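## Task

Take the tube out of the rack by the door and push it fully down into the rack by the window. The tube must never touch the floor. Afterwards open the gripper and move the robot away. The robot must not topple or be left leaning, and the tube must stay seated without the robot holding it.

## Robot and tools

ROBOT. A LinearBot has an omnidirectional base, a column about 1.75 m high, and a carriage that slides 1.0 m along it (lift_m). The carriage holds two identical six-joint arms, left and right, each ending in a two-finger gripper. Arm bases sit at about 0.57 m + lift_m above the floor, 0.27 m forward of the base centre and 0.33 m to either side. Carriage parts hang about 0.15 m below them. A hand reaches about 0.78 m from its shoulder but only about 0.38 m below its arm base. The hand is about 0.16 m long and 0.1 m wide (0.14 m opened). Parked arm: joints 1-6 = 0, 0.05, 0.05, 1.45, 0, 0; then the robot is about 0.95 m wide and 0.7 m long. The wheel motors are weak (2 N m), so a light push already stops a drive. A loose object may occasionally be nudged by something external.

CAMERAS. carriage_camera is fixed on the carriage, facing forward and tilted roughly 20 degrees down. left_wrist_camera and right_wrist_camera look out past the fingertips.

FRAMES. Base frame: origin on the floor below the base centre, x forward, y left, z up. left_hand and right_hand are reported in it, as the midpoint between that gripper's pads, in metres. quat_wxyz rotates base axes into hand axes; hand z runs along the fingers, fingers open along hand y; pointing straight up with joints 1, 5, 6 at 0 gives (1, 0, 0, 0). Odometry frame = base frame at scene start; base_odometry counts wheel rotation only (slip counts as travel); heading is radians, left positive, -3.142 to 3.142. Hand readings can be off, more so at long reach.

execute_actions(actions, cameras). actions is a list with one action or none (none just reports state and pictures). An action has "base", "joints", or both; their motions start together. "base" holds exactly one relative command, an offset from where the base last reported itself: translate_m (metres, forward positive, -2 to 2), strafe_m (metres, left positive, -2 to 2) or rotate_rad (radians, counter-clockwise positive, -6.3 to 6.3). "joints" is one object keyed by joint name, covering both arms and the lift; every value is an absolute target, not an offset. Names and ranges (tolerance for done in brackets): lift_m 0 to 1 m (±0.004); for each arm, prefix left_ or right_: joint1_rad -2.617 to 3.054 (±0.02), turns the arm about vertical, 0 forward, positive left; joint2_rad 0 to 3.141 (±0.055), shoulder, 0 upper arm back and level, 1.57 upright, 3.14 forward and level; joint3_rad 0 to 3.141 (±0.055), elbow, 0 folded, 3.14 straight; joint4_rad -1.57 to 1.57 (±0.04), wrist pitch, 0 in line with forearm, positive lifts fingertips; joint5_rad -1.57 to 1.57 (±0.02), wrist yaw, positive swings fingertips to the right (opposite to joint1); joint6_rad -2.094 to 2.094 (±0.02), roll about finger direction, positive clockwise seen from forearm; gripper_m 0 to 0.093 m (±0.004), gap between pads. Joints 1-3 move up to 1.8 rad/s, 4-6 up to 2.7 rad/s. Omitted joints or base may keep pushing toward earlier targets unseen. An unknown key or out-of-range number rejects the whole call and nothing moves. cameras: list of camera names or "all"; omitted or null means all, [] none. Pictures come back in the order the pictures line gives. If a result reports a stop, further motion calls in the same reply are skipped.

wait(seconds): 0 to 10; commands nothing new, returns state and pictures.
zoom_image(camera, region): region [x0, y0, x1, y1] in pixels of that camera's latest full image, origin top-left, at most 504 by 504.
read_manual(section): only "licences"; moves nothing.
finished_scene(scene): ends the given scene (1 or 2) irreversibly and reports success; the goal must already hold.

RESULT LINES. base_status / joint_status per motion: done (for the base: wheels turned as far as asked, even with slip; tiny moves may stop short and still say done); off_target (resting away from target, maybe still pushing; a gripper holding something usually shows this); contact_stop or time_out (target dropped, holds where it stopped); not_followed after "joint command not followed" (a self-collision check withheld that arm's targets, often with a cause line; the gripper still acts, and the withheld targets may be retried later). on_its_own lists uncommanded behaviour; "held at" is a held target, not a position. motor_effort is percent of maximum, positive toward higher joint values, peak in brackets; readings are noisy and biased. A lift effort that keeps dropping while lowering means a hand or its load is resting on something. drive_wheels higher at rest than after a free move means the base still presses something. Joint torques per arm joint are noisy, offset, include friction. ARM HIT means an arm struck the robot hard. MOTOR HOT appears from 75 °C; OVER-TEMPERATURE FAULT at 90 °C freezes that arm briefly, and at 100 °C the arm goes limp and drops; keys then show limit_stop_at_motor_heat and must be resent. Stretched arms heat quickly even empty.

CAUTIONS. Drives stop on contact only after the hit, sometimes late or never; arms are mostly unwatched while a turn or arm joint command runs, and the base may roll on about 0.3 m after an arm touches. After a blocked drive, back off about 0.2 m along the same line (or turn back), repeat if still pressed. Never reverse into a table edge the column could catch: it can tip the robot. Arms have no contact stop: a blocked arm keeps pressing and snaps to target when freed. Do not let the arms strike or squeeze each other; if withheld, move the withheld arm clear first, the other in a later action. Tipping is likeliest with the carriage high, arms extended, loads held, pulling, or sudden stops; no reading shows a lean, only pictures. A level hand sags 10-17 cm under 1 kg. Gripper force is about 45-60 N per pad. Avoid drops, slips, slams and hard pushes, and never let the tube reach the floor.

Each tool is called after "Call:" as name(argument=value, ...), one argument or row to a line, values as JSON.

## Session

Call:
execute_actions(
  actions=[],
)

Scene clock: 0.00 s.
Joint torques (N m, as the arm reports them, + toward a larger angle): no reading
base_odometry: x=+0.000 y=+0.000 heading=+0.000 (m, m, rad; odometry frame)
base_status: not commanded
joint_positions: lift_m=+0.301 left_joint1_rad=-0.027 left_joint2_rad=+0.047 left_joint3_rad=+0.076 left_joint4_rad=+1.484 left_joint5_rad=+0.018 left_joint6_rad=-0.043 left_gripper_m=+0.094 right_joint1_rad=+0.026 right_joint2_rad=+0.030 right_joint3_rad=+0.055 right_joint4_rad=+1.393 right_joint5_rad=+0.005 right_joint6_rad=+0.007 right_gripper_m=+0.094
joint_status: not commanded
motor_effort: lift_m=+25 drive_wheels=+1 (%)
left_hand: x=+0.2951 y=+0.3468 z=+1.3034 quat_wxyz=(+0.999, +0.009, +0.029, -0.035) (m; base frame)
right_hand: x=+0.3183 y=-0.3501 z=+1.2956 quat_wxyz=(+0.997, +0.002, +0.076, +0.017) (m; base frame)
pictures: carriage_camera, left_wrist_camera, right_wrist_camera
Images, in order (width x height): carriage_camera 504x504, left_wrist_camera 504x504, right_wrist_camera 504x504.

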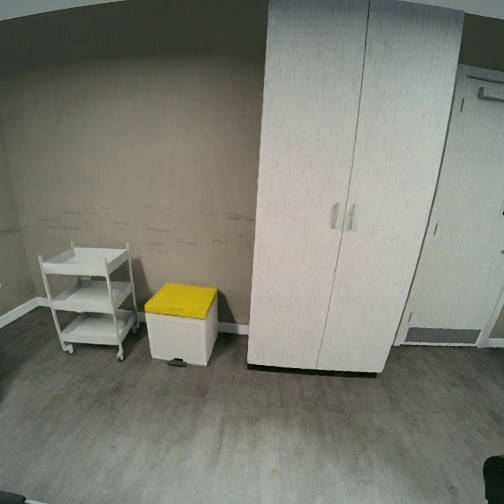

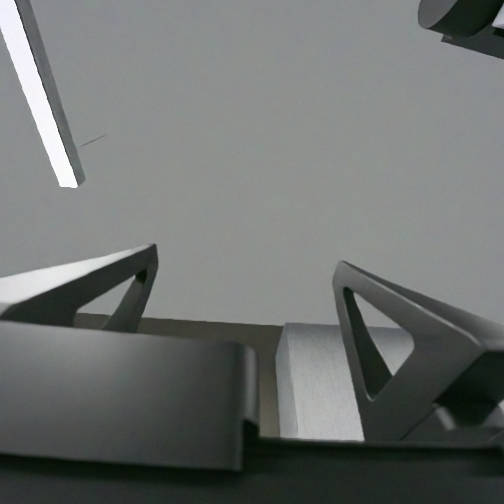

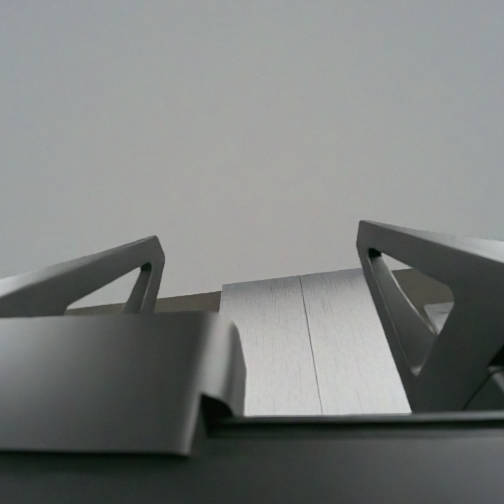

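Call:
execute_actions(
  actions=[
    {"base": {"rotate_rad": -1.3}},
  ],
  cameras=["carriage_camera"],
)

Scene clock: 5.93 s.
Joint torques (N m, as the arm reports them, + toward a larger angle): left_arm=[-0.31  5.04  5.04 -0.37 -0.04  0.03] | right_arm=[ 0.16  5.39  6.75 -0.11  0.04  0.07]
base_odometry: x=+0.000 y=+0.000 heading=-1.298 (m, m, rad; odometry frame)
base_status: done
joint_positions: lift_m=+0.301 left_joint1_rad=-0.027 left_joint2_rad=+0.047 left_joint3_rad=+0.076 left_joint4_rad=+1.484 left_joint5_rad=+0.018 left_joint6_rad=-0.043 left_gripper_m=+0.095 right_joint1_rad=+0.026 right_joint2_rad=+0.030 right_joint3_rad=+0.055 right_joint4_rad=+1.393 right_joint5_rad=+0.005 right_joint6_rad=+0.007 right_gripper_m=+0.094
joint_status: not commanded
motor_effort: lift_m=+25(25) drive_wheels=+13(35) (%)
left_hand: x=+0.2951 y=+0.3468 z=+1.3034 quat_wxyz=(+0.999, +0.009, +0.029, -0.035) (m; base frame)
right_hand: x=+0.3185 y=-0.3501 z=+1.2956 quat_wxyz=(+0.997, +0.002, +0.076, +0.017) (m; base frame)
pictures: carriage_camera
Images, in order (width x height): carriage_camera 504x504.

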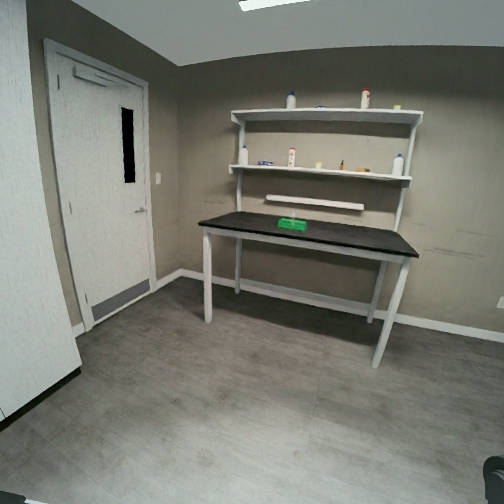

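Call:
zoom_image(
  camera="carriage_camera",
  region=[250, 190, 340, 250],
)

Call:
execute_actions(
  actions=[
    {"base": {"rotate_rad": -1.5}},
  ],
  cameras=["carriage_camera"],
)

Region (250, 190, 340, 250) of carriage_camera's 504x504 image, scaled by 5.600, with more detail than that image has.

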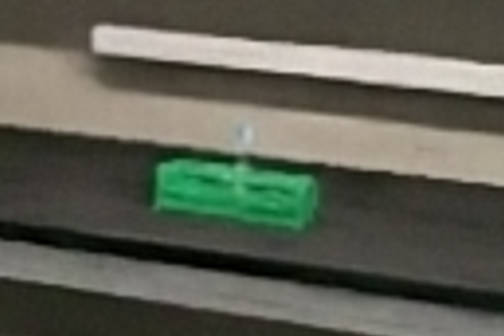

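Scene clock: 15.30 s.
Joint torques (N m, as the arm reports them, + toward a larger angle): left_arm=[-0.37  4.57  5.02 -0.32 -0.06  0.04] | right_arm=[ 0.28  5.39  6.75 -0.05  0.04  0.06]
base_odometry: x=+0.000 y=+0.000 heading=-2.797 (m, m, rad; odometry frame)
base_status: done
joint_positions: lift_m=+0.301 left_joint1_rad=-0.027 left_joint2_rad=+0.047 left_joint3_rad=+0.076 left_joint4_rad=+1.483 left_joint5_rad=+0.018 left_joint6_rad=-0.043 left_gripper_m=+0.095 right_joint1_rad=+0.026 right_joint2_rad=+0.030 right_joint3_rad=+0.055 right_joint4_rad=+1.392 right_joint5_rad=+0.005 right_joint6_rad=+0.007 right_gripper_m=+0.094
joint_status: not commanded
motor_effort: lift_m=+25(25) drive_wheels=+13(34) (%)
left_hand: x=+0.2952 y=+0.3468 z=+1.3033 quat_wxyz=(+0.999, +0.009, +0.029, -0.035) (m; base frame)
right_hand: x=+0.3187 y=-0.3501 z=+1.2956 quat_wxyz=(+0.997, +0.002, +0.077, +0.017) (m; base frame)
pictures: carriage_camera
Images, in order (width x height): carriage_camera 504x504.

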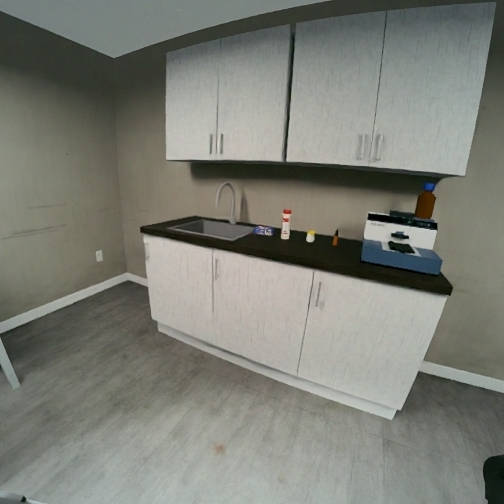

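Call:
execute_actions(
  actions=[
    {"base": {"rotate_rad": 1.226}},
  ],
  cameras=["carriage_camera"],
)

Scene clock: 27.20 s.
Joint torques (N m, as the arm reports them, + toward a larger angle): left_arm=[-0.34  4.67  5.06 -0.34 -0.03  0.03] | right_arm=[ 0.22  5.38  6.67 -0.09  0.03  0.06]
base_odometry: x=+0.000 y=+0.000 heading=-1.573 (m, m, rad; odometry frame)
base_status: done
joint_positions: lift_m=+0.301 left_joint1_rad=-0.027 left_joint2_rad=+0.047 left_joint3_rad=+0.076 left_joint4_rad=+1.482 left_joint5_rad=+0.018 left_joint6_rad=-0.043 left_gripper_m=+0.095 right_joint1_rad=+0.026 right_joint2_rad=+0.030 right_joint3_rad=+0.055 right_joint4_rad=+1.392 right_joint5_rad=+0.005 right_joint6_rad=+0.007 right_gripper_m=+0.094
joint_status: not commanded
motor_effort: lift_m=+25(25) drive_wheels=+14(41) (%)
left_hand: x=+0.2955 y=+0.3468 z=+1.3033 quat_wxyz=(+0.999, +0.009, +0.030, -0.035) (m; base frame)
right_hand: x=+0.3186 y=-0.3501 z=+1.2956 quat_wxyz=(+0.997, +0.002, +0.077, +0.017) (m; base frame)
pictures: carriage_camera
Images, in order (width x height): carriage_camera 504x504.

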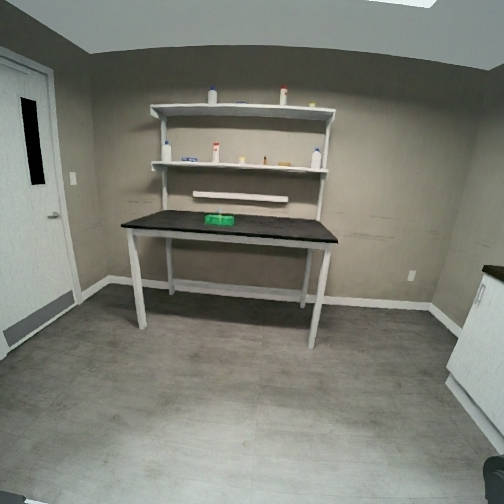

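Call:
execute_actions(
  actions=[
    {"base": {"rotate_rad": -0.175}, "joints": {"lift_m": 0.45}},
  ],
  cameras=[],
)

Call:
execute_actions(
  actions=[
    {"base": {"translate_m": 0.95}},
  ],
  cameras=["carriage_camera"],
)

Scene clock: 80.07 s.
Joint torques (N m, as the arm reports them, + toward a larger angle): left_arm=[-0.34  4.74  4.9  -0.4   0.    0.05] | right_arm=[ 0.22  5.34  6.71 -0.11  0.04  0.06]
base_odometry: x=+0.000 y=+0.000 heading=-1.746 (m, m, rad; odometry frame)
base_status: done
joint_positions: lift_m=+0.450 left_joint1_rad=-0.027 left_joint2_rad=+0.047 left_joint3_rad=+0.076 left_joint4_rad=+1.483 left_joint5_rad=+0.018 left_joint6_rad=-0.043 left_gripper_m=+0.095 right_joint1_rad=+0.026 right_joint2_rad=+0.030 right_joint3_rad=+0.055 right_joint4_rad=+1.392 right_joint5_rad=+0.005 right_joint6_rad=+0.007 right_gripper_m=+0.094
joint_status: all done
motor_effort: lift_m=+24(29) drive_wheels=-19(23) (%)
left_hand: x=+0.2954 y=+0.3468 z=+1.4527 quat_wxyz=(+0.999, +0.009, +0.030, -0.035) (m; base frame)
right_hand: x=+0.3186 y=-0.3501 z=+1.4450 quat_wxyz=(+0.997, +0.002, +0.077, +0.017) (m; base frame)
pictures: none
No camera images: the call's "cameras" was empty. Leave "cameras" out to get every camera's image.

Scene clock: 84.37 s.
Joint torques (N m, as the arm reports them, + toward a larger angle): left_arm=[-0.41  4.75  5.11 -0.41 -0.08  0.04] | right_arm=[ 0.27  5.32  6.69 -0.08  0.04  0.05]
base_odometry: x=-0.163 y=-0.936 heading=-1.744 (m, m, rad; odometry frame)
base_status: done
joint_positions: lift_m=+0.450 left_joint1_rad=-0.027 left_joint2_rad=+0.047 left_joint3_rad=+0.076 left_joint4_rad=+1.485 left_joint5_rad=+0.018 left_joint6_rad=-0.043 left_gripper_m=+0.095 right_joint1_rad=+0.026 right_joint2_rad=+0.030 right_joint3_rad=+0.055 right_joint4_rad=+1.393 right_joint5_rad=+0.005 right_joint6_rad=+0.007 right_gripper_m=+0.094
joint_status: not commanded
motor_effort: lift_m=+24(24) drive_wheels=-10(39) (%)
left_hand: x=+0.2947 y=+0.3468 z=+1.4528 quat_wxyz=(+0.999, +0.009, +0.028, -0.035) (m; base frame)
right_hand: x=+0.3184 y=-0.3501 z=+1.4450 quat_wxyz=(+0.997, +0.002, +0.076, +0.017) (m; base frame)
pictures: carriage_camera
Images, in order (width x height): carriage_camera 504x504.

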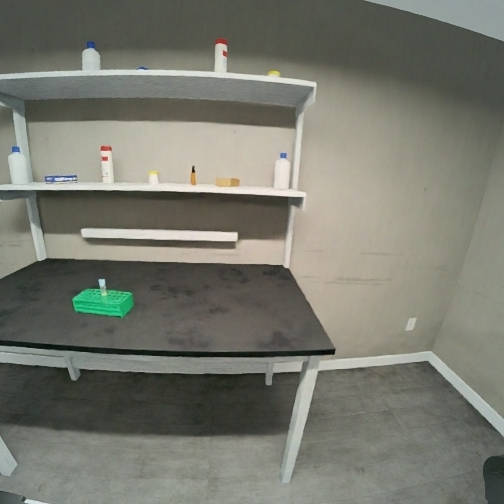

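Call:
zoom_image(
  camera="carriage_camera",
  region=[55, 265, 155, 335],
)

Region (55, 265, 155, 335) of carriage_camera's 504x504 image, scaled by 5.040, with more detail than that image has; it fills the top 353 rows of this view, and the rest is white.

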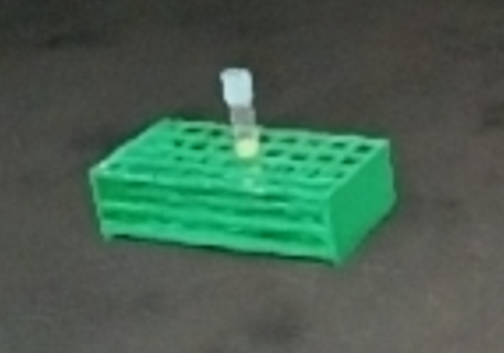

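Call:
execute_actions(
  actions=[
    {"base": {"strafe_m": 0.27}, "joints": {"lift_m": 0.63, "left_joint1_rad": 0, "left_joint2_rad": 2.09, "left_joint3_rad": 1.19, "left_joint4_rad": -0.67, "left_joint5_rad": 0, "left_joint6_rad": 0}},
  ],
  cameras=["carriage_camera", "left_wrist_camera"],
)

Scene clock: 114.80 s.
Joint torques (N m, as the arm reports them, + toward a larger angle): left_arm=[-0.3  -8.75  5.39  0.27 -0.08  0.06] | right_arm=[ 0.3   5.35  6.74 -0.08  0.06  0.05]
base_odometry: x=+0.103 y=-0.983 heading=-1.745 (m, m, rad; odometry frame)
base_status: done
joint_positions: lift_m=+0.630 left_joint1_rad=-0.002 left_joint2_rad=+2.092 left_joint3_rad=+1.172 left_joint4_rad=-0.672 left_joint5_rad=+0.004 left_joint6_rad=-0.003 left_gripper_m=+0.095 right_joint1_rad=+0.026 right_joint2_rad=+0.030 right_joint3_rad=+0.055 right_joint4_rad=+1.393 right_joint5_rad=+0.005 right_joint6_rad=+0.007 right_gripper_m=+0.094
joint_status: all done
motor_effort: lift_m=+23(30) drive_wheels=-6(27) (%)
left_hand: x=+0.6242 y=+0.3490 z=+1.1326 quat_wxyz=(-0.010, -0.001, +1.000, -0.002) (m; base frame)
right_hand: x=+0.3185 y=-0.3501 z=+1.6251 quat_wxyz=(+0.997, +0.002, +0.076, +0.017) (m; base frame)
pictures: carriage_camera, left_wrist_camera
Images, in order (width x height): carriage_camera 504x504, left_wrist_camera 504x504.

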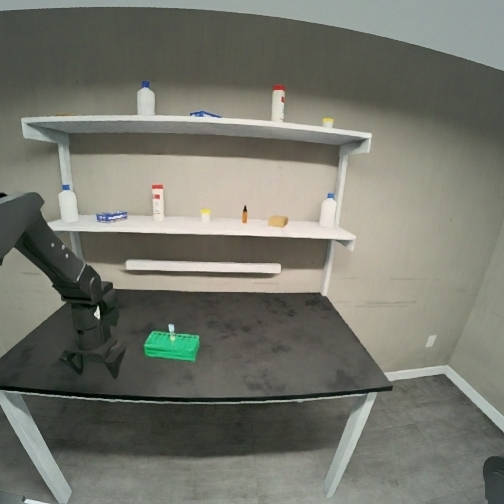

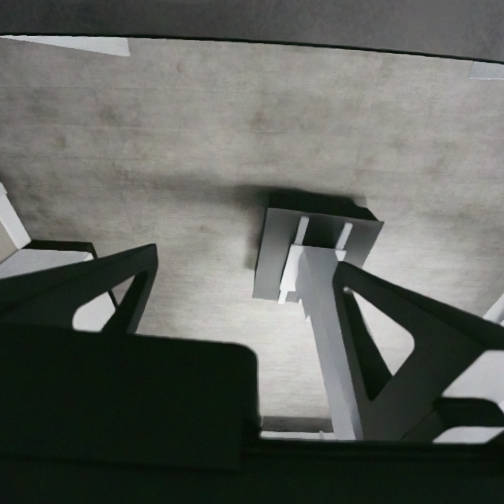

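Call:
execute_actions(
  actions=[
    {"base": {"translate_m": 0.38}},
  ],
  cameras=["carriage_camera", "left_wrist_camera"],
)

Scene clock: 121.20 s.
Joint torques (N m, as the arm reports them, + toward a larger angle): left_arm=[-0.12 -8.56  5.51  0.28 -0.08  0.1 ] | right_arm=[ 0.19  5.45  6.61 -0.08  0.04  0.08]
base_odometry: x=+0.038 y=-1.358 heading=-1.744 (m, m, rad; odometry frame)
base_status: done
joint_positions: lift_m=+0.630 left_joint1_rad=-0.002 left_joint2_rad=+2.092 left_joint3_rad=+1.172 left_joint4_rad=-0.672 left_joint5_rad=+0.004 left_joint6_rad=-0.003 left_gripper_m=+0.095 right_joint1_rad=+0.026 right_joint2_rad=+0.030 right_joint3_rad=+0.055 right_joint4_rad=+1.392 right_joint5_rad=+0.005 right_joint6_rad=+0.007 right_gripper_m=+0.094
joint_status: not commanded
motor_effort: lift_m=+23(23) drive_wheels=-10(29) (%)
left_hand: x=+0.6240 y=+0.3490 z=+1.1326 quat_wxyz=(-0.011, -0.001, +1.000, -0.002) (m; base frame)
right_hand: x=+0.3188 y=-0.3501 z=+1.6250 quat_wxyz=(+0.997, +0.002, +0.077, +0.017) (m; base frame)
pictures: carriage_camera, left_wrist_camera
Images, in order (width x height): carriage_camera 504x504, left_wrist_camera 504x504.

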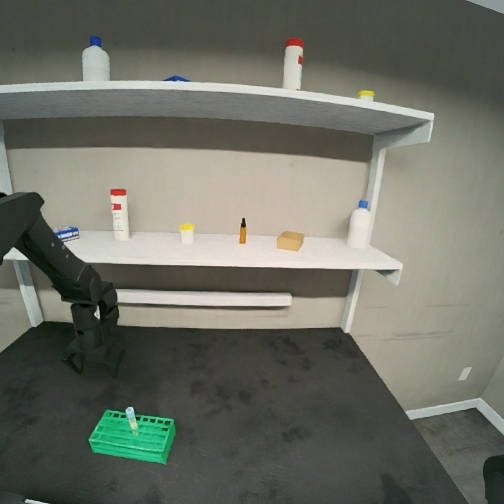

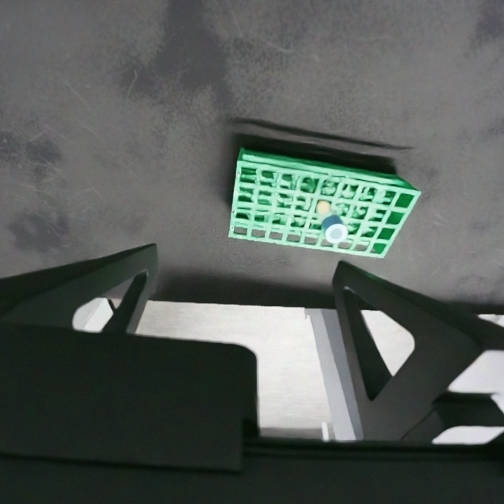

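Call:
execute_actions(
  actions=[
    {"base": {"strafe_m": -0.075}, "joints": {"lift_m": 0.56}},
  ],
  cameras=["carriage_camera", "left_wrist_camera"],
)

Scene clock: 144.83 s.
Joint torques (N m, as the arm reports them, + toward a larger angle): left_arm=[-0.4  -8.94  5.6   0.26 -0.08  0.07] | right_arm=[ 0.19  5.44  6.64 -0.07  0.02  0.05]
base_odometry: x=-0.036 y=-1.345 heading=-1.743 (m, m, rad; odometry frame)
base_status: done
joint_positions: lift_m=+0.560 left_joint1_rad=+0.000 left_joint2_rad=+2.094 left_joint3_rad=+1.172 left_joint4_rad=-0.672 left_joint5_rad=+0.004 left_joint6_rad=-0.003 left_gripper_m=+0.095 right_joint1_rad=+0.026 right_joint2_rad=+0.030 right_joint3_rad=+0.055 right_joint4_rad=+1.392 right_joint5_rad=+0.005 right_joint6_rad=+0.007 right_gripper_m=+0.094
joint_status: all done
motor_effort: lift_m=+25(25) drive_wheels=-5(30) (%)
left_hand: x=+0.6238 y=+0.3498 z=+1.0618 quat_wxyz=(-0.011, -0.002, +1.000, -0.002) (m; base frame)
right_hand: x=+0.3187 y=-0.3501 z=+1.5549 quat_wxyz=(+0.997, +0.002, +0.077, +0.017) (m; base frame)
pictures: carriage_camera, left_wrist_camera
Images, in order (width x height): carriage_camera 504x504, left_wrist_camera 504x504.

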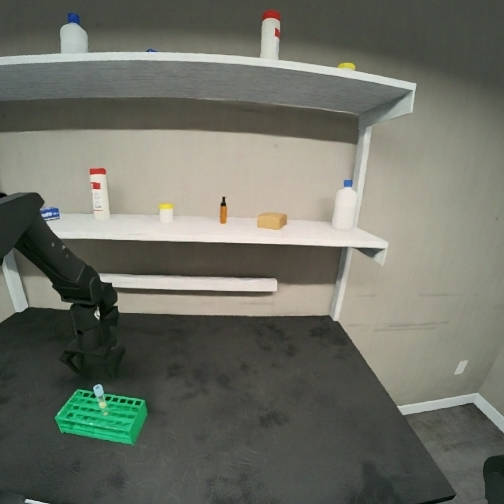

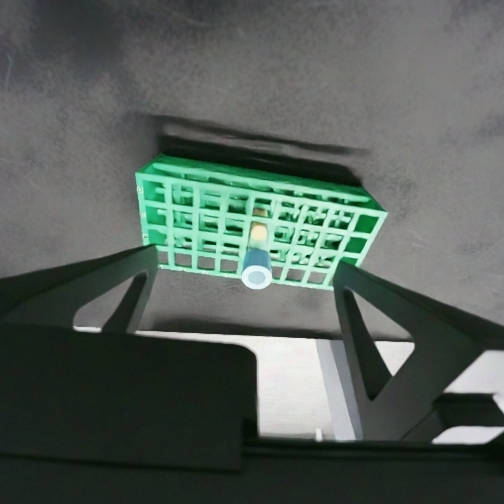

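Call:
execute_actions(
  actions=[
    {"base": {"translate_m": -0.026}, "joints": {"lift_m": 0.52, "left_joint1_rad": -0.02, "left_gripper_m": 0.06}},
  ],
  cameras=["carriage_camera", "left_wrist_camera"],
)

Scene clock: 162.13 s.
Joint torques (N m, as the arm reports them, + toward a larger angle): left_arm=[-0.48 -9.    5.45  0.3  -0.08  0.09] | right_arm=[ 0.15  5.42  6.66 -0.08  0.04  0.06]
base_odometry: x=-0.032 y=-1.319 heading=-1.743 (m, m, rad; odometry frame)
base_status: done
joint_positions: lift_m=+0.520 left_joint1_rad=-0.016 left_joint2_rad=+2.097 left_joint3_rad=+1.172 left_joint4_rad=-0.672 left_joint5_rad=+0.004 left_joint6_rad=-0.003 left_gripper_m=+0.060 right_joint1_rad=+0.026 right_joint2_rad=+0.030 right_joint3_rad=+0.055 right_joint4_rad=+1.393 right_joint5_rad=+0.005 right_joint6_rad=+0.007 right_gripper_m=+0.094
joint_status: all done
motor_effort: lift_m=+25(26) drive_wheels=+1(21) (%)
left_hand: x=+0.6233 y=+0.3440 z=+1.0208 quat_wxyz=(-0.013, +0.007, +1.000, -0.002) (m; base frame)
right_hand: x=+0.3185 y=-0.3501 z=+1.5149 quat_wxyz=(+0.997, +0.002, +0.076, +0.017) (m; base frame)
pictures: carriage_camera, left_wrist_camera
Images, in order (width x height): carriage_camera 504x504, left_wrist_camera 504x504.

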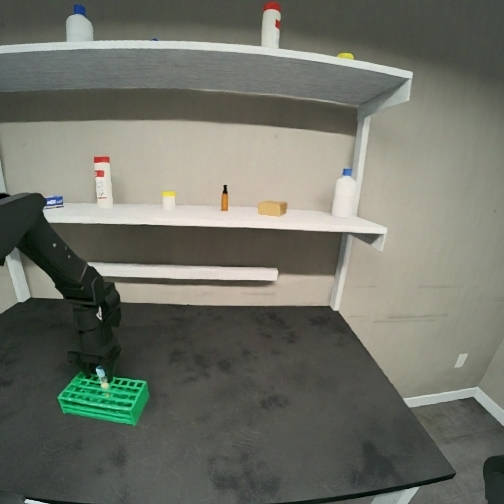

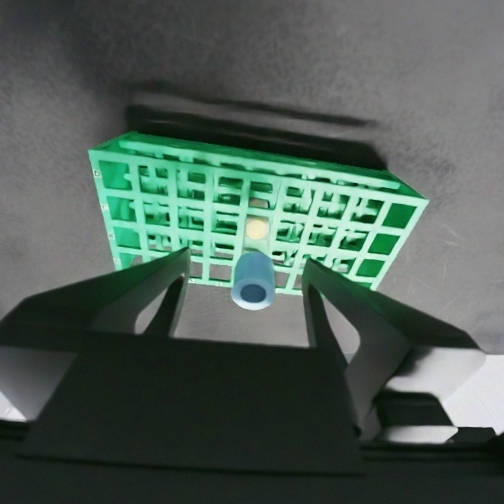

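Call:
zoom_image(
  camera="carriage_camera",
  region=[50, 335, 160, 435],
)

Call:
zoom_image(
  camera="left_wrist_camera",
  region=[150, 170, 350, 350],
)

Region (50, 335, 160, 435) of carriage_camera's 504x504 image, scaled by 4.582, with more detail than that image has; it fills the top 458 rows of this view, and the rest is white.

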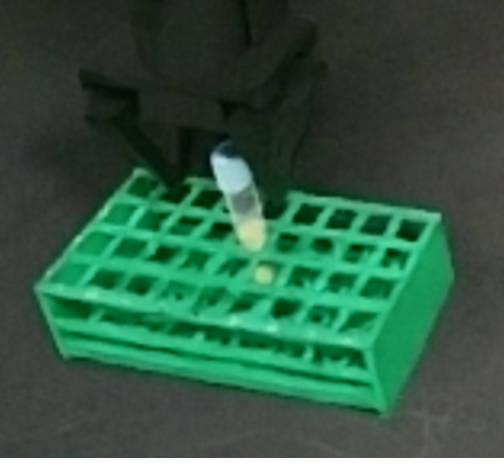

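Region (150, 170, 350, 350) of left_wrist_camera's 504x504 image, scaled by 2.520, with more detail than that image has; it fills the top 454 rows of this view, and the rest is white.

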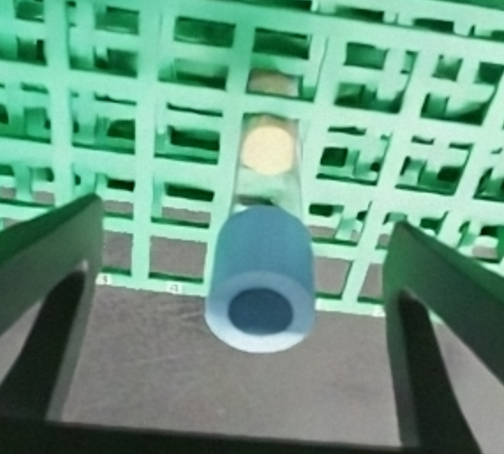

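Call:
execute_actions(
  actions=[
    {"joints": {"left_gripper_m": 0.008}},
  ],
  cameras=["carriage_camera", "left_wrist_camera"],
)

Scene clock: 174.60 s.
Joint torques (N m, as the arm reports them, + toward a larger angle): left_arm=[-0.79 -9.2   5.25  0.26 -0.06  0.07] | right_arm=[ 0.21  5.42  6.64 -0.06  0.04  0.08]
base_odometry: x=-0.032 y=-1.319 heading=-1.743 (m, m, rad; odometry frame)
base_status: not commanded
joint_positions: lift_m=+0.520 left_joint1_rad=-0.017 left_joint2_rad=+2.097 left_joint3_rad=+1.172 left_joint4_rad=-0.672 left_joint5_rad=+0.002 left_joint6_rad=-0.003 left_gripper_m=+0.017 right_joint1_rad=+0.026 right_joint2_rad=+0.030 right_joint3_rad=+0.055 right_joint4_rad=+1.393 right_joint5_rad=+0.005 right_joint6_rad=+0.007 right_gripper_m=+0.094
joint_status: left_gripper_m off_target (ended at +0.017, target +0.008)
motor_effort: lift_m=+25(25) drive_wheels=+1(1) (%)
left_hand: x=+0.6233 y=+0.3442 z=+1.0208 quat_wxyz=(-0.013, +0.007, +1.000, -0.001) (m; base frame)
right_hand: x=+0.3185 y=-0.3501 z=+1.5149 quat_wxyz=(+0.997, +0.002, +0.076, +0.017) (m; base frame)
pictures: carriage_camera, left_wrist_camera
Images, in order (width x height): carriage_camera 504x504, left_wrist_camera 504x504.

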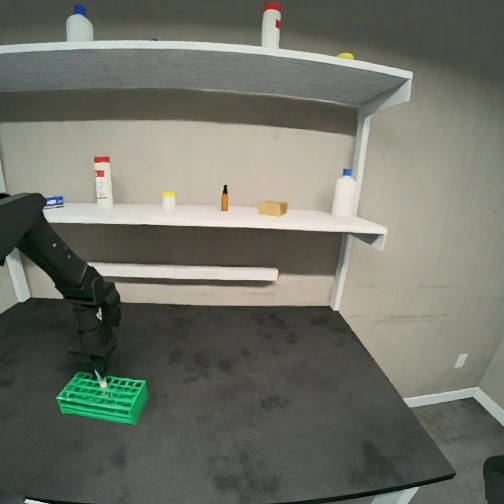

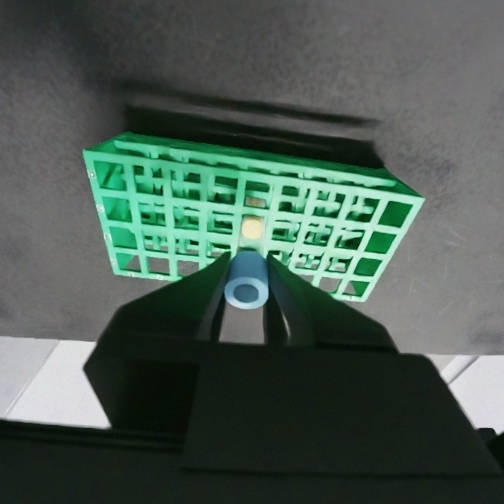

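Call:
execute_actions(
  actions=[
    {"joints": {"lift_m": 0.64}},
  ],
  cameras=["carriage_camera", "left_wrist_camera"],
)

Scene clock: 178.40 s.
Joint torques (N m, as the arm reports them, + toward a larger angle): left_arm=[-0.59 -9.27  5.51  0.35 -0.05  0.07] | right_arm=[ 0.2   5.39  6.7  -0.07  0.03  0.06]
base_odometry: x=-0.032 y=-1.319 heading=-1.743 (m, m, rad; odometry frame)
base_status: not commanded
joint_positions: lift_m=+0.640 left_joint1_rad=-0.017 left_joint2_rad=+2.097 left_joint3_rad=+1.172 left_joint4_rad=-0.670 left_joint5_rad=+0.001 left_joint6_rad=-0.003 left_gripper_m=+0.017 right_joint1_rad=+0.026 right_joint2_rad=+0.030 right_joint3_rad=+0.055 right_joint4_rad=+1.393 right_joint5_rad=+0.005 right_joint6_rad=+0.007 right_gripper_m=+0.094
joint_status: all done
motor_effort: lift_m=+23(29) drive_wheels=+1(1) (%)
left_hand: x=+0.6234 y=+0.3443 z=+1.1407 quat_wxyz=(-0.012, +0.007, +1.000, +0.000) (m; base frame)
right_hand: x=+0.3184 y=-0.3501 z=+1.6351 quat_wxyz=(+0.997, +0.002, +0.076, +0.017) (m; base frame)
pictures: carriage_camera, left_wrist_camera
Images, in order (width x height): carriage_camera 504x504, left_wrist_camera 504x504.

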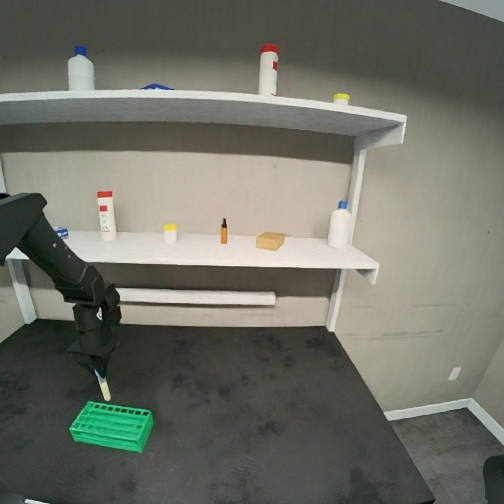

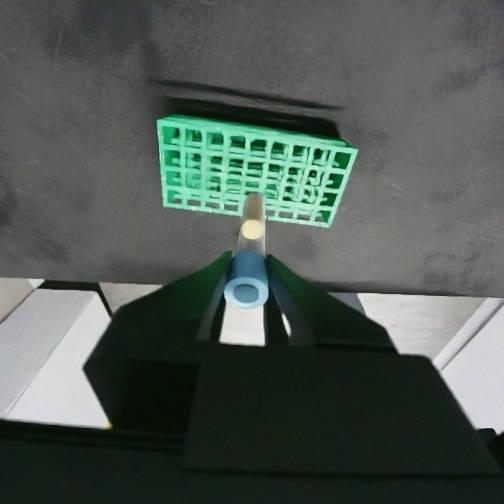

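Call:
execute_actions(
  actions=[
    {"base": {"translate_m": -0.7}},
  ],
  cameras=[],
)

Call:
execute_actions(
  actions=[
    {"base": {"rotate_rad": 3.14}},
  ],
  cameras=["carriage_camera", "left_wrist_camera"],
)

Scene clock: 189.37 s.
Joint torques (N m, as the arm reports them, + toward a larger angle): left_arm=[-0.66 -9.33  5.47  0.28 -0.06  0.06] | right_arm=[ 0.2   5.45  6.68 -0.11  0.04  0.07]
base_odometry: x=+0.088 y=-0.630 heading=-1.744 (m, m, rad; odometry frame)
base_status: done
joint_positions: lift_m=+0.640 left_joint1_rad=-0.017 left_joint2_rad=+2.097 left_joint3_rad=+1.172 left_joint4_rad=-0.670 left_joint5_rad=+0.001 left_joint6_rad=-0.003 left_gripper_m=+0.017 right_joint1_rad=+0.026 right_joint2_rad=+0.030 right_joint3_rad=+0.055 right_joint4_rad=+1.394 right_joint5_rad=+0.005 right_joint6_rad=+0.007 right_gripper_m=+0.094
joint_status: not commanded
motor_effort: lift_m=+23(23) drive_wheels=-4(28) (%)
left_hand: x=+0.6235 y=+0.3443 z=+1.1407 quat_wxyz=(-0.012, +0.007, +1.000, +0.000) (m; base frame)
right_hand: x=+0.3182 y=-0.3501 z=+1.6351 quat_wxyz=(+0.997, +0.002, +0.076, +0.017) (m; base frame)
pictures: none
No camera images: the call's "cameras" was empty. Leave "cameras" out to get every camera's image.

Scene clock: 193.63 s.
Joint torques (N m, as the arm reports them, + toward a larger angle): left_arm=[-1.01 -9.24  5.49  0.18  0.01  0.09] | right_arm=[ 0.22  5.43  6.71 -0.01  0.03  0.06]
base_odometry: x=+0.088 y=-0.630 heading=+1.395 (m, m, rad; odometry frame)
base_status: done
joint_positions: lift_m=+0.640 left_joint1_rad=-0.013 left_joint2_rad=+2.097 left_joint3_rad=+1.172 left_joint4_rad=-0.663 left_joint5_rad=-0.001 left_joint6_rad=-0.003 left_gripper_m=+0.017 right_joint1_rad=+0.026 right_joint2_rad=+0.030 right_joint3_rad=+0.055 right_joint4_rad=+1.387 right_joint5_rad=+0.005 right_joint6_rad=+0.007 right_gripper_m=+0.094
joint_status: not commanded
motor_effort: lift_m=+23(23) drive_wheels=+13(43) (%)
left_hand: x=+0.6252 y=+0.3460 z=+1.1407 quat_wxyz=(-0.009, +0.005, +1.000, +0.001) (m; base frame)
right_hand: x=+0.3200 y=-0.3500 z=+1.6348 quat_wxyz=(+0.997, +0.002, +0.079, +0.017) (m; base frame)
pictures: carriage_camera, left_wrist_camera
Images, in order (width x height): carriage_camera 504x504, left_wrist_camera 504x504.

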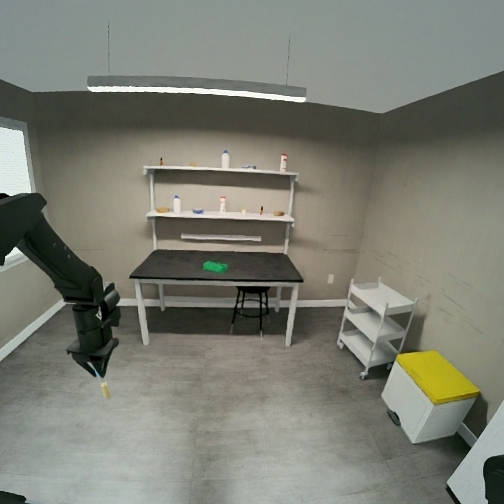

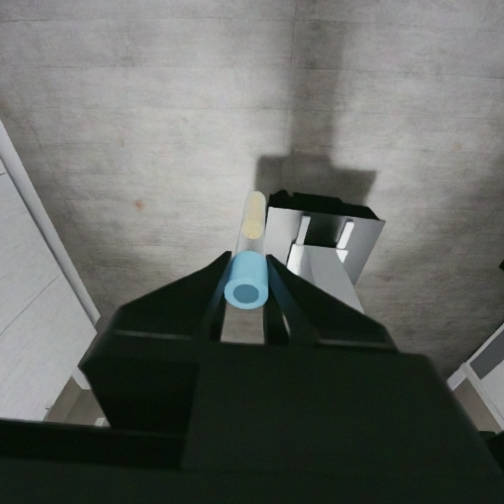

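Call:
execute_actions(
  actions=[
    {"base": {"translate_m": 1.3}, "joints": {"lift_m": 0.52}},
  ],
  cameras=["carriage_camera", "left_wrist_camera"],
)

Scene clock: 211.80 s.
Joint torques (N m, as the arm reports them, + toward a larger angle): left_arm=[-0.6  -9.24  5.38  0.29 -0.04  0.1 ] | right_arm=[ 0.26  5.31  6.65 -0.06  0.06  0.07]
base_odometry: x=+0.313 y=+0.650 heading=+1.396 (m, m, rad; odometry frame)
base_status: done
joint_positions: lift_m=+0.520 left_joint1_rad=-0.015 left_joint2_rad=+2.097 left_joint3_rad=+1.172 left_joint4_rad=-0.672 left_joint5_rad=-0.001 left_joint6_rad=-0.003 left_gripper_m=+0.017 right_joint1_rad=+0.026 right_joint2_rad=+0.030 right_joint3_rad=+0.055 right_joint4_rad=+1.393 right_joint5_rad=+0.005 right_joint6_rad=+0.007 right_gripper_m=+0.094
joint_status: all done
motor_effort: lift_m=+25(26) drive_wheels=-11(40) (%)
left_hand: x=+0.6230 y=+0.3453 z=+1.0206 quat_wxyz=(-0.013, +0.006, +1.000, +0.001) (m; base frame)
right_hand: x=+0.3185 y=-0.3501 z=+1.5149 quat_wxyz=(+0.997, +0.002, +0.076, +0.017) (m; base frame)
pictures: carriage_camera, left_wrist_camera
Images, in order (width x height): carriage_camera 504x504, left_wrist_camera 504x504.

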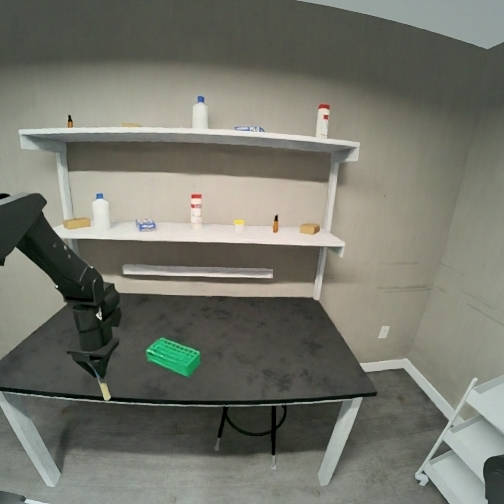

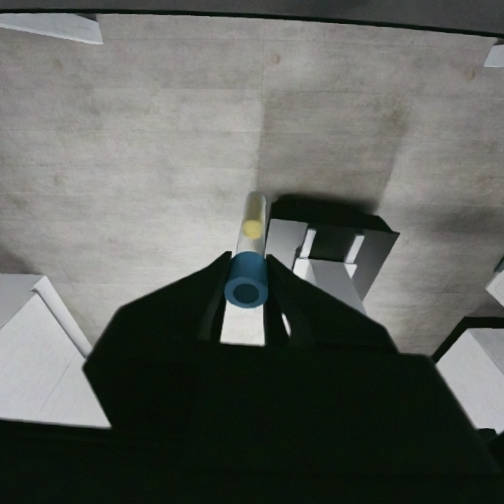

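Call:
execute_actions(
  actions=[
    {"base": {"translate_m": 0.37}},
  ],
  cameras=[],
)

Call:
execute_actions(
  actions=[
    {"base": {"strafe_m": -0.07}},
  ],
  cameras=["carriage_camera", "left_wrist_camera"],
)

Scene clock: 221.03 s.
Joint torques (N m, as the arm reports them, + toward a larger angle): left_arm=[-0.64 -9.35  5.45  0.3  -0.02  0.06] | right_arm=[ 0.25  5.33  6.58 -0.04  0.03  0.06]
base_odometry: x=+0.376 y=+1.015 heading=+1.398 (m, m, rad; odometry frame)
base_status: done
joint_positions: lift_m=+0.520 left_joint1_rad=-0.017 left_joint2_rad=+2.097 left_joint3_rad=+1.172 left_joint4_rad=-0.673 left_joint5_rad=-0.001 left_joint6_rad=-0.003 left_gripper_m=+0.017 right_joint1_rad=+0.026 right_joint2_rad=+0.030 right_joint3_rad=+0.055 right_joint4_rad=+1.392 right_joint5_rad=+0.005 right_joint6_rad=+0.007 right_gripper_m=+0.094
joint_status: not commanded
motor_effort: lift_m=+25(25) drive_wheels=-10(34) (%)
left_hand: x=+0.6228 y=+0.3447 z=+1.0206 quat_wxyz=(-0.014, +0.007, +1.000, +0.001) (m; base frame)
right_hand: x=+0.3186 y=-0.3501 z=+1.5149 quat_wxyz=(+0.997, +0.002, +0.077, +0.017) (m; base frame)
pictures: none
No camera images: the call's "cameras" was empty. Leave "cameras" out to get every camera's image.

Scene clock: 222.50 s.
Joint torques (N m, as the arm reports them, + toward a larger angle): left_arm=[-0.39 -9.12  5.44  0.3   0.    0.08] | right_arm=[ 0.14  5.47  6.74 -0.06  0.04  0.07]
base_odometry: x=+0.445 y=+1.003 heading=+1.398 (m, m, rad; odometry frame)
base_status: done
joint_positions: lift_m=+0.520 left_joint1_rad=-0.019 left_joint2_rad=+2.097 left_joint3_rad=+1.172 left_joint4_rad=-0.673 left_joint5_rad=-0.001 left_joint6_rad=-0.003 left_gripper_m=+0.017 right_joint1_rad=+0.026 right_joint2_rad=+0.030 right_joint3_rad=+0.055 right_joint4_rad=+1.392 right_joint5_rad=+0.005 right_joint6_rad=+0.007 right_gripper_m=+0.094
joint_status: not commanded
motor_effort: lift_m=+25(25) drive_wheels=-4(29) (%)
left_hand: x=+0.6228 y=+0.3441 z=+1.0206 quat_wxyz=(-0.014, +0.008, +1.000, +0.001) (m; base frame)
right_hand: x=+0.3188 y=-0.3501 z=+1.5149 quat_wxyz=(+0.997, +0.002, +0.077, +0.017) (m; base frame)
pictures: carriage_camera, left_wrist_camera
Images, in order (width x height): carriage_camera 504x504, left_wrist_camera 504x504.

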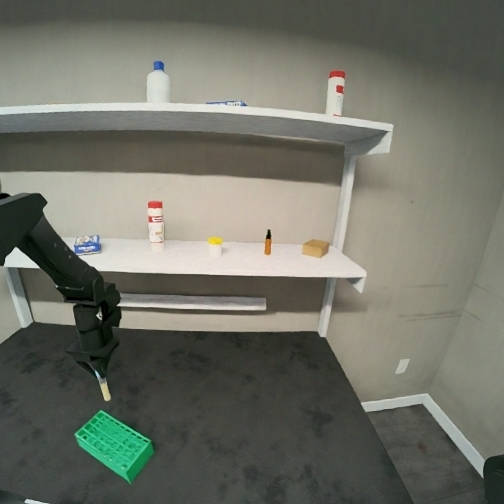

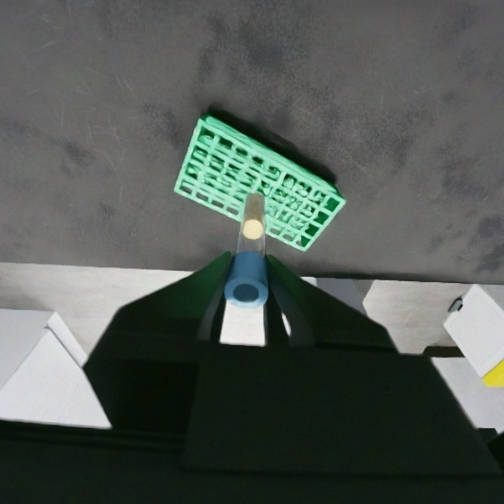

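Call:
execute_actions(
  actions=[
    {"joints": {"lift_m": 0.45}},
  ],
  cameras=["carriage_camera", "left_wrist_camera"],
)

Call:
zoom_image(
  camera="left_wrist_camera",
  region=[150, 100, 370, 300],
)

Call:
zoom_image(
  camera="carriage_camera",
  region=[50, 350, 170, 460],
)

Scene clock: 231.87 s.
Joint torques (N m, as the arm reports them, + toward a larger angle): left_arm=[-0.39 -8.99  5.46  0.31  0.01  0.07] | right_arm=[ 0.19  5.38  6.75 -0.06  0.05  0.07]
base_odometry: x=+0.445 y=+1.003 heading=+1.398 (m, m, rad; odometry frame)
base_status: not commanded
joint_positions: lift_m=+0.450 left_joint1_rad=-0.019 left_joint2_rad=+2.098 left_joint3_rad=+1.172 left_joint4_rad=-0.672 left_joint5_rad=-0.001 left_joint6_rad=-0.003 left_gripper_m=+0.017 right_joint1_rad=+0.026 right_joint2_rad=+0.030 right_joint3_rad=+0.055 right_joint4_rad=+1.392 right_joint5_rad=+0.005 right_joint6_rad=+0.007 right_gripper_m=+0.094
joint_status: all done
motor_effort: lift_m=+25(25) drive_wheels=-4(4) (%)
left_hand: x=+0.6230 y=+0.3441 z=+0.9505 quat_wxyz=(-0.013, +0.008, +1.000, +0.001) (m; base frame)
right_hand: x=+0.3188 y=-0.3501 z=+1.4449 quat_wxyz=(+0.997, +0.002, +0.077, +0.017) (m; base frame)
pictures: carriage_camera, left_wrist_camera
Images, in order (width x height): carriage_camera 504x504, left_wrist_camera 504x504.

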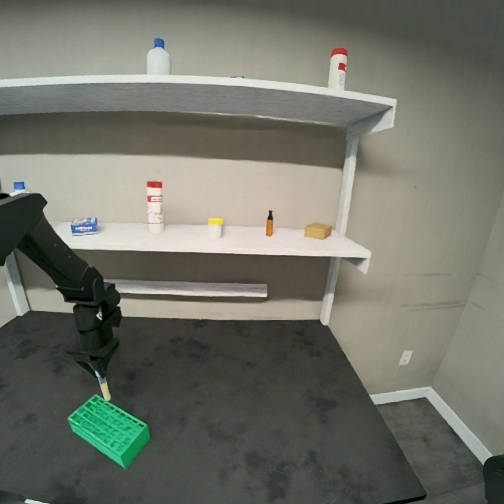

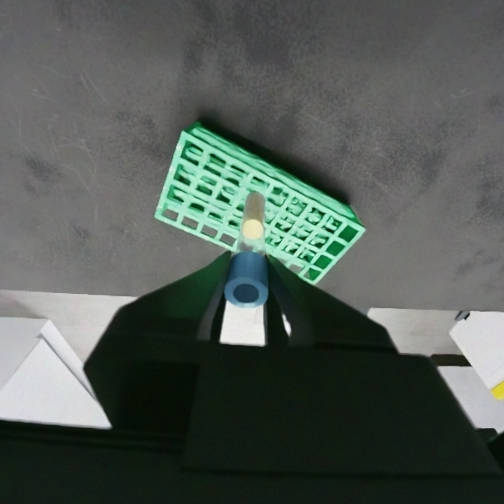

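Region (150, 100, 370, 300) of left_wrist_camera's 504x504 image, scaled by 2.291, with more detail than that image has; it fills the top 458 rows of this view, and the rest is white.

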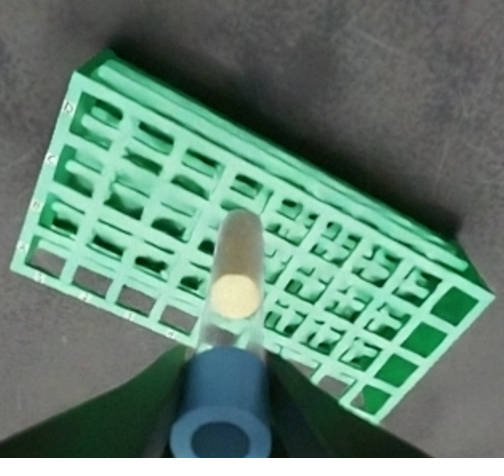

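Region (50, 350, 170, 460) of carriage_camera's 504x504 image, scaled by 4.200, with more detail than that image has; it fills the top 462 rows of this view, and the rest is white.

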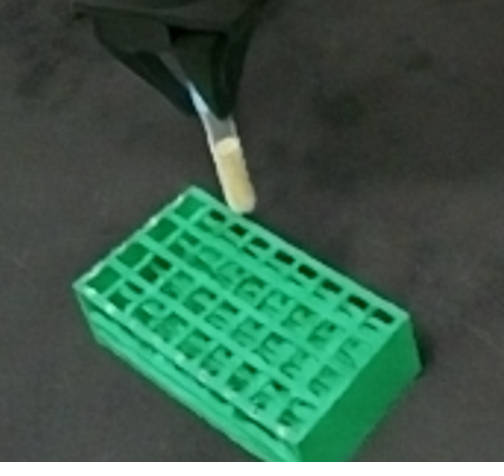

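Call:
execute_actions(
  actions=[
    {"joints": {"lift_m": 0.415}},
  ],
  cameras=["carriage_camera", "left_wrist_camera"],
)

Call:
zoom_image(
  camera="left_wrist_camera",
  region=[150, 100, 370, 300],
)

Call:
zoom_image(
  camera="carriage_camera",
  region=[50, 350, 170, 460],
)

Scene clock: 241.80 s.
Joint torques (N m, as the arm reports them, + toward a larger angle): left_arm=[-0.48 -9.36  5.51  0.34 -0.03  0.07] | right_arm=[ 0.23  5.36  6.67 -0.08  0.01  0.08]
base_odometry: x=+0.445 y=+1.003 heading=+1.398 (m, m, rad; odometry frame)
base_status: not commanded
joint_positions: lift_m=+0.415 left_joint1_rad=-0.019 left_joint2_rad=+2.099 left_joint3_rad=+1.172 left_joint4_rad=-0.672 left_joint5_rad=+0.000 left_joint6_rad=-0.003 left_gripper_m=+0.017 right_joint1_rad=+0.026 right_joint2_rad=+0.030 right_joint3_rad=+0.055 right_joint4_rad=+1.392 right_joint5_rad=+0.005 right_joint6_rad=+0.007 right_gripper_m=+0.094
joint_status: all done
motor_effort: lift_m=+24(26) drive_wheels=-4(4) (%)
left_hand: x=+0.6227 y=+0.3440 z=+0.9150 quat_wxyz=(-0.014, +0.008, +1.000, +0.000) (m; base frame)
right_hand: x=+0.3187 y=-0.3501 z=+1.4099 quat_wxyz=(+0.997, +0.002, +0.077, +0.017) (m; base frame)
pictures: carriage_camera, left_wrist_camera
Images, in order (width x height): carriage_camera 504x504, left_wrist_camera 504x504.

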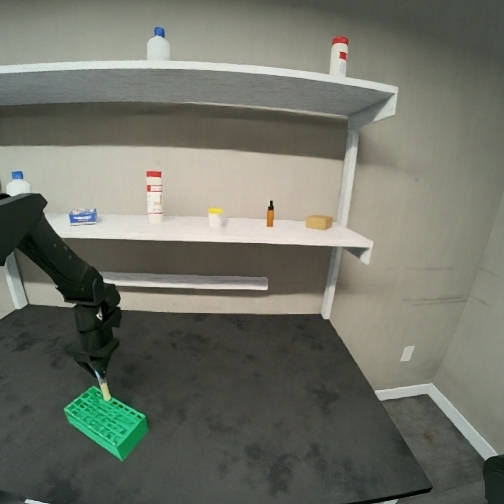

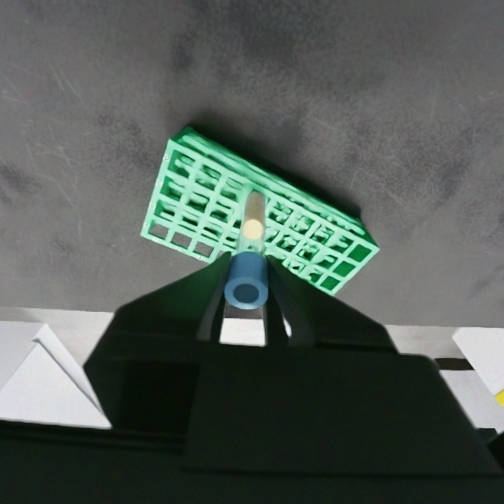

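Region (150, 100, 370, 300) of left_wrist_camera's 504x504 image, scaled by 2.291, with more detail than that image has; it fills the top 458 rows of this view, and the rest is white.

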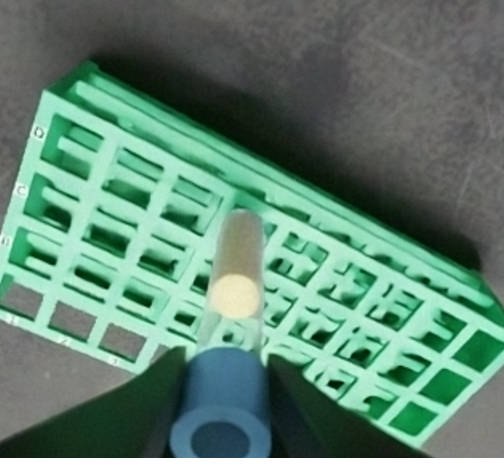

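Region (50, 350, 170, 460) of carriage_camera's 504x504 image, scaled by 4.200, with more detail than that image has; it fills the top 462 rows of this view, and the rest is white.

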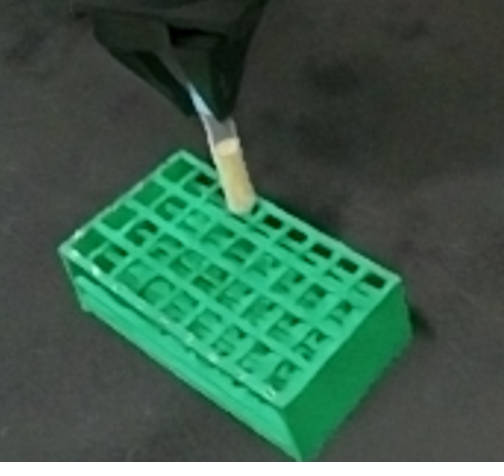

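Call:
zoom_image(
  camera="left_wrist_camera",
  region=[210, 160, 310, 250],
)

Call:
zoom_image(
  camera="carriage_camera",
  region=[80, 375, 140, 425],
)

Region (210, 160, 310, 250) of left_wrist_camera's 504x504 image, scaled by 5.040, with more detail than that image has; it fills the top 454 rows of this view, and the rest is white.

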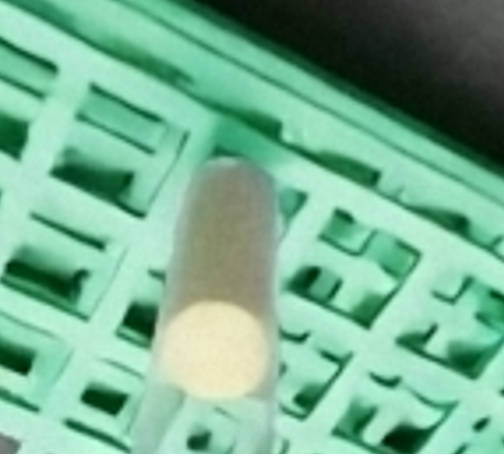

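Region (80, 375, 140, 425) of carriage_camera's 504x504 image, scaled by 8.400, with more detail than that image has.

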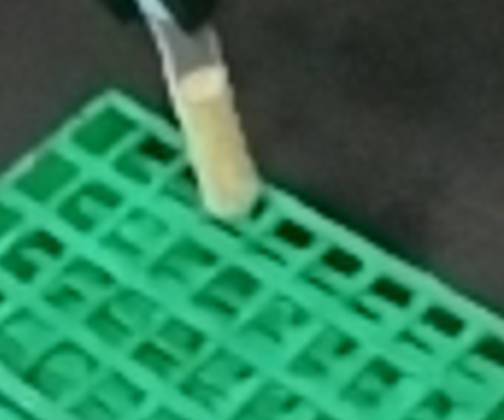

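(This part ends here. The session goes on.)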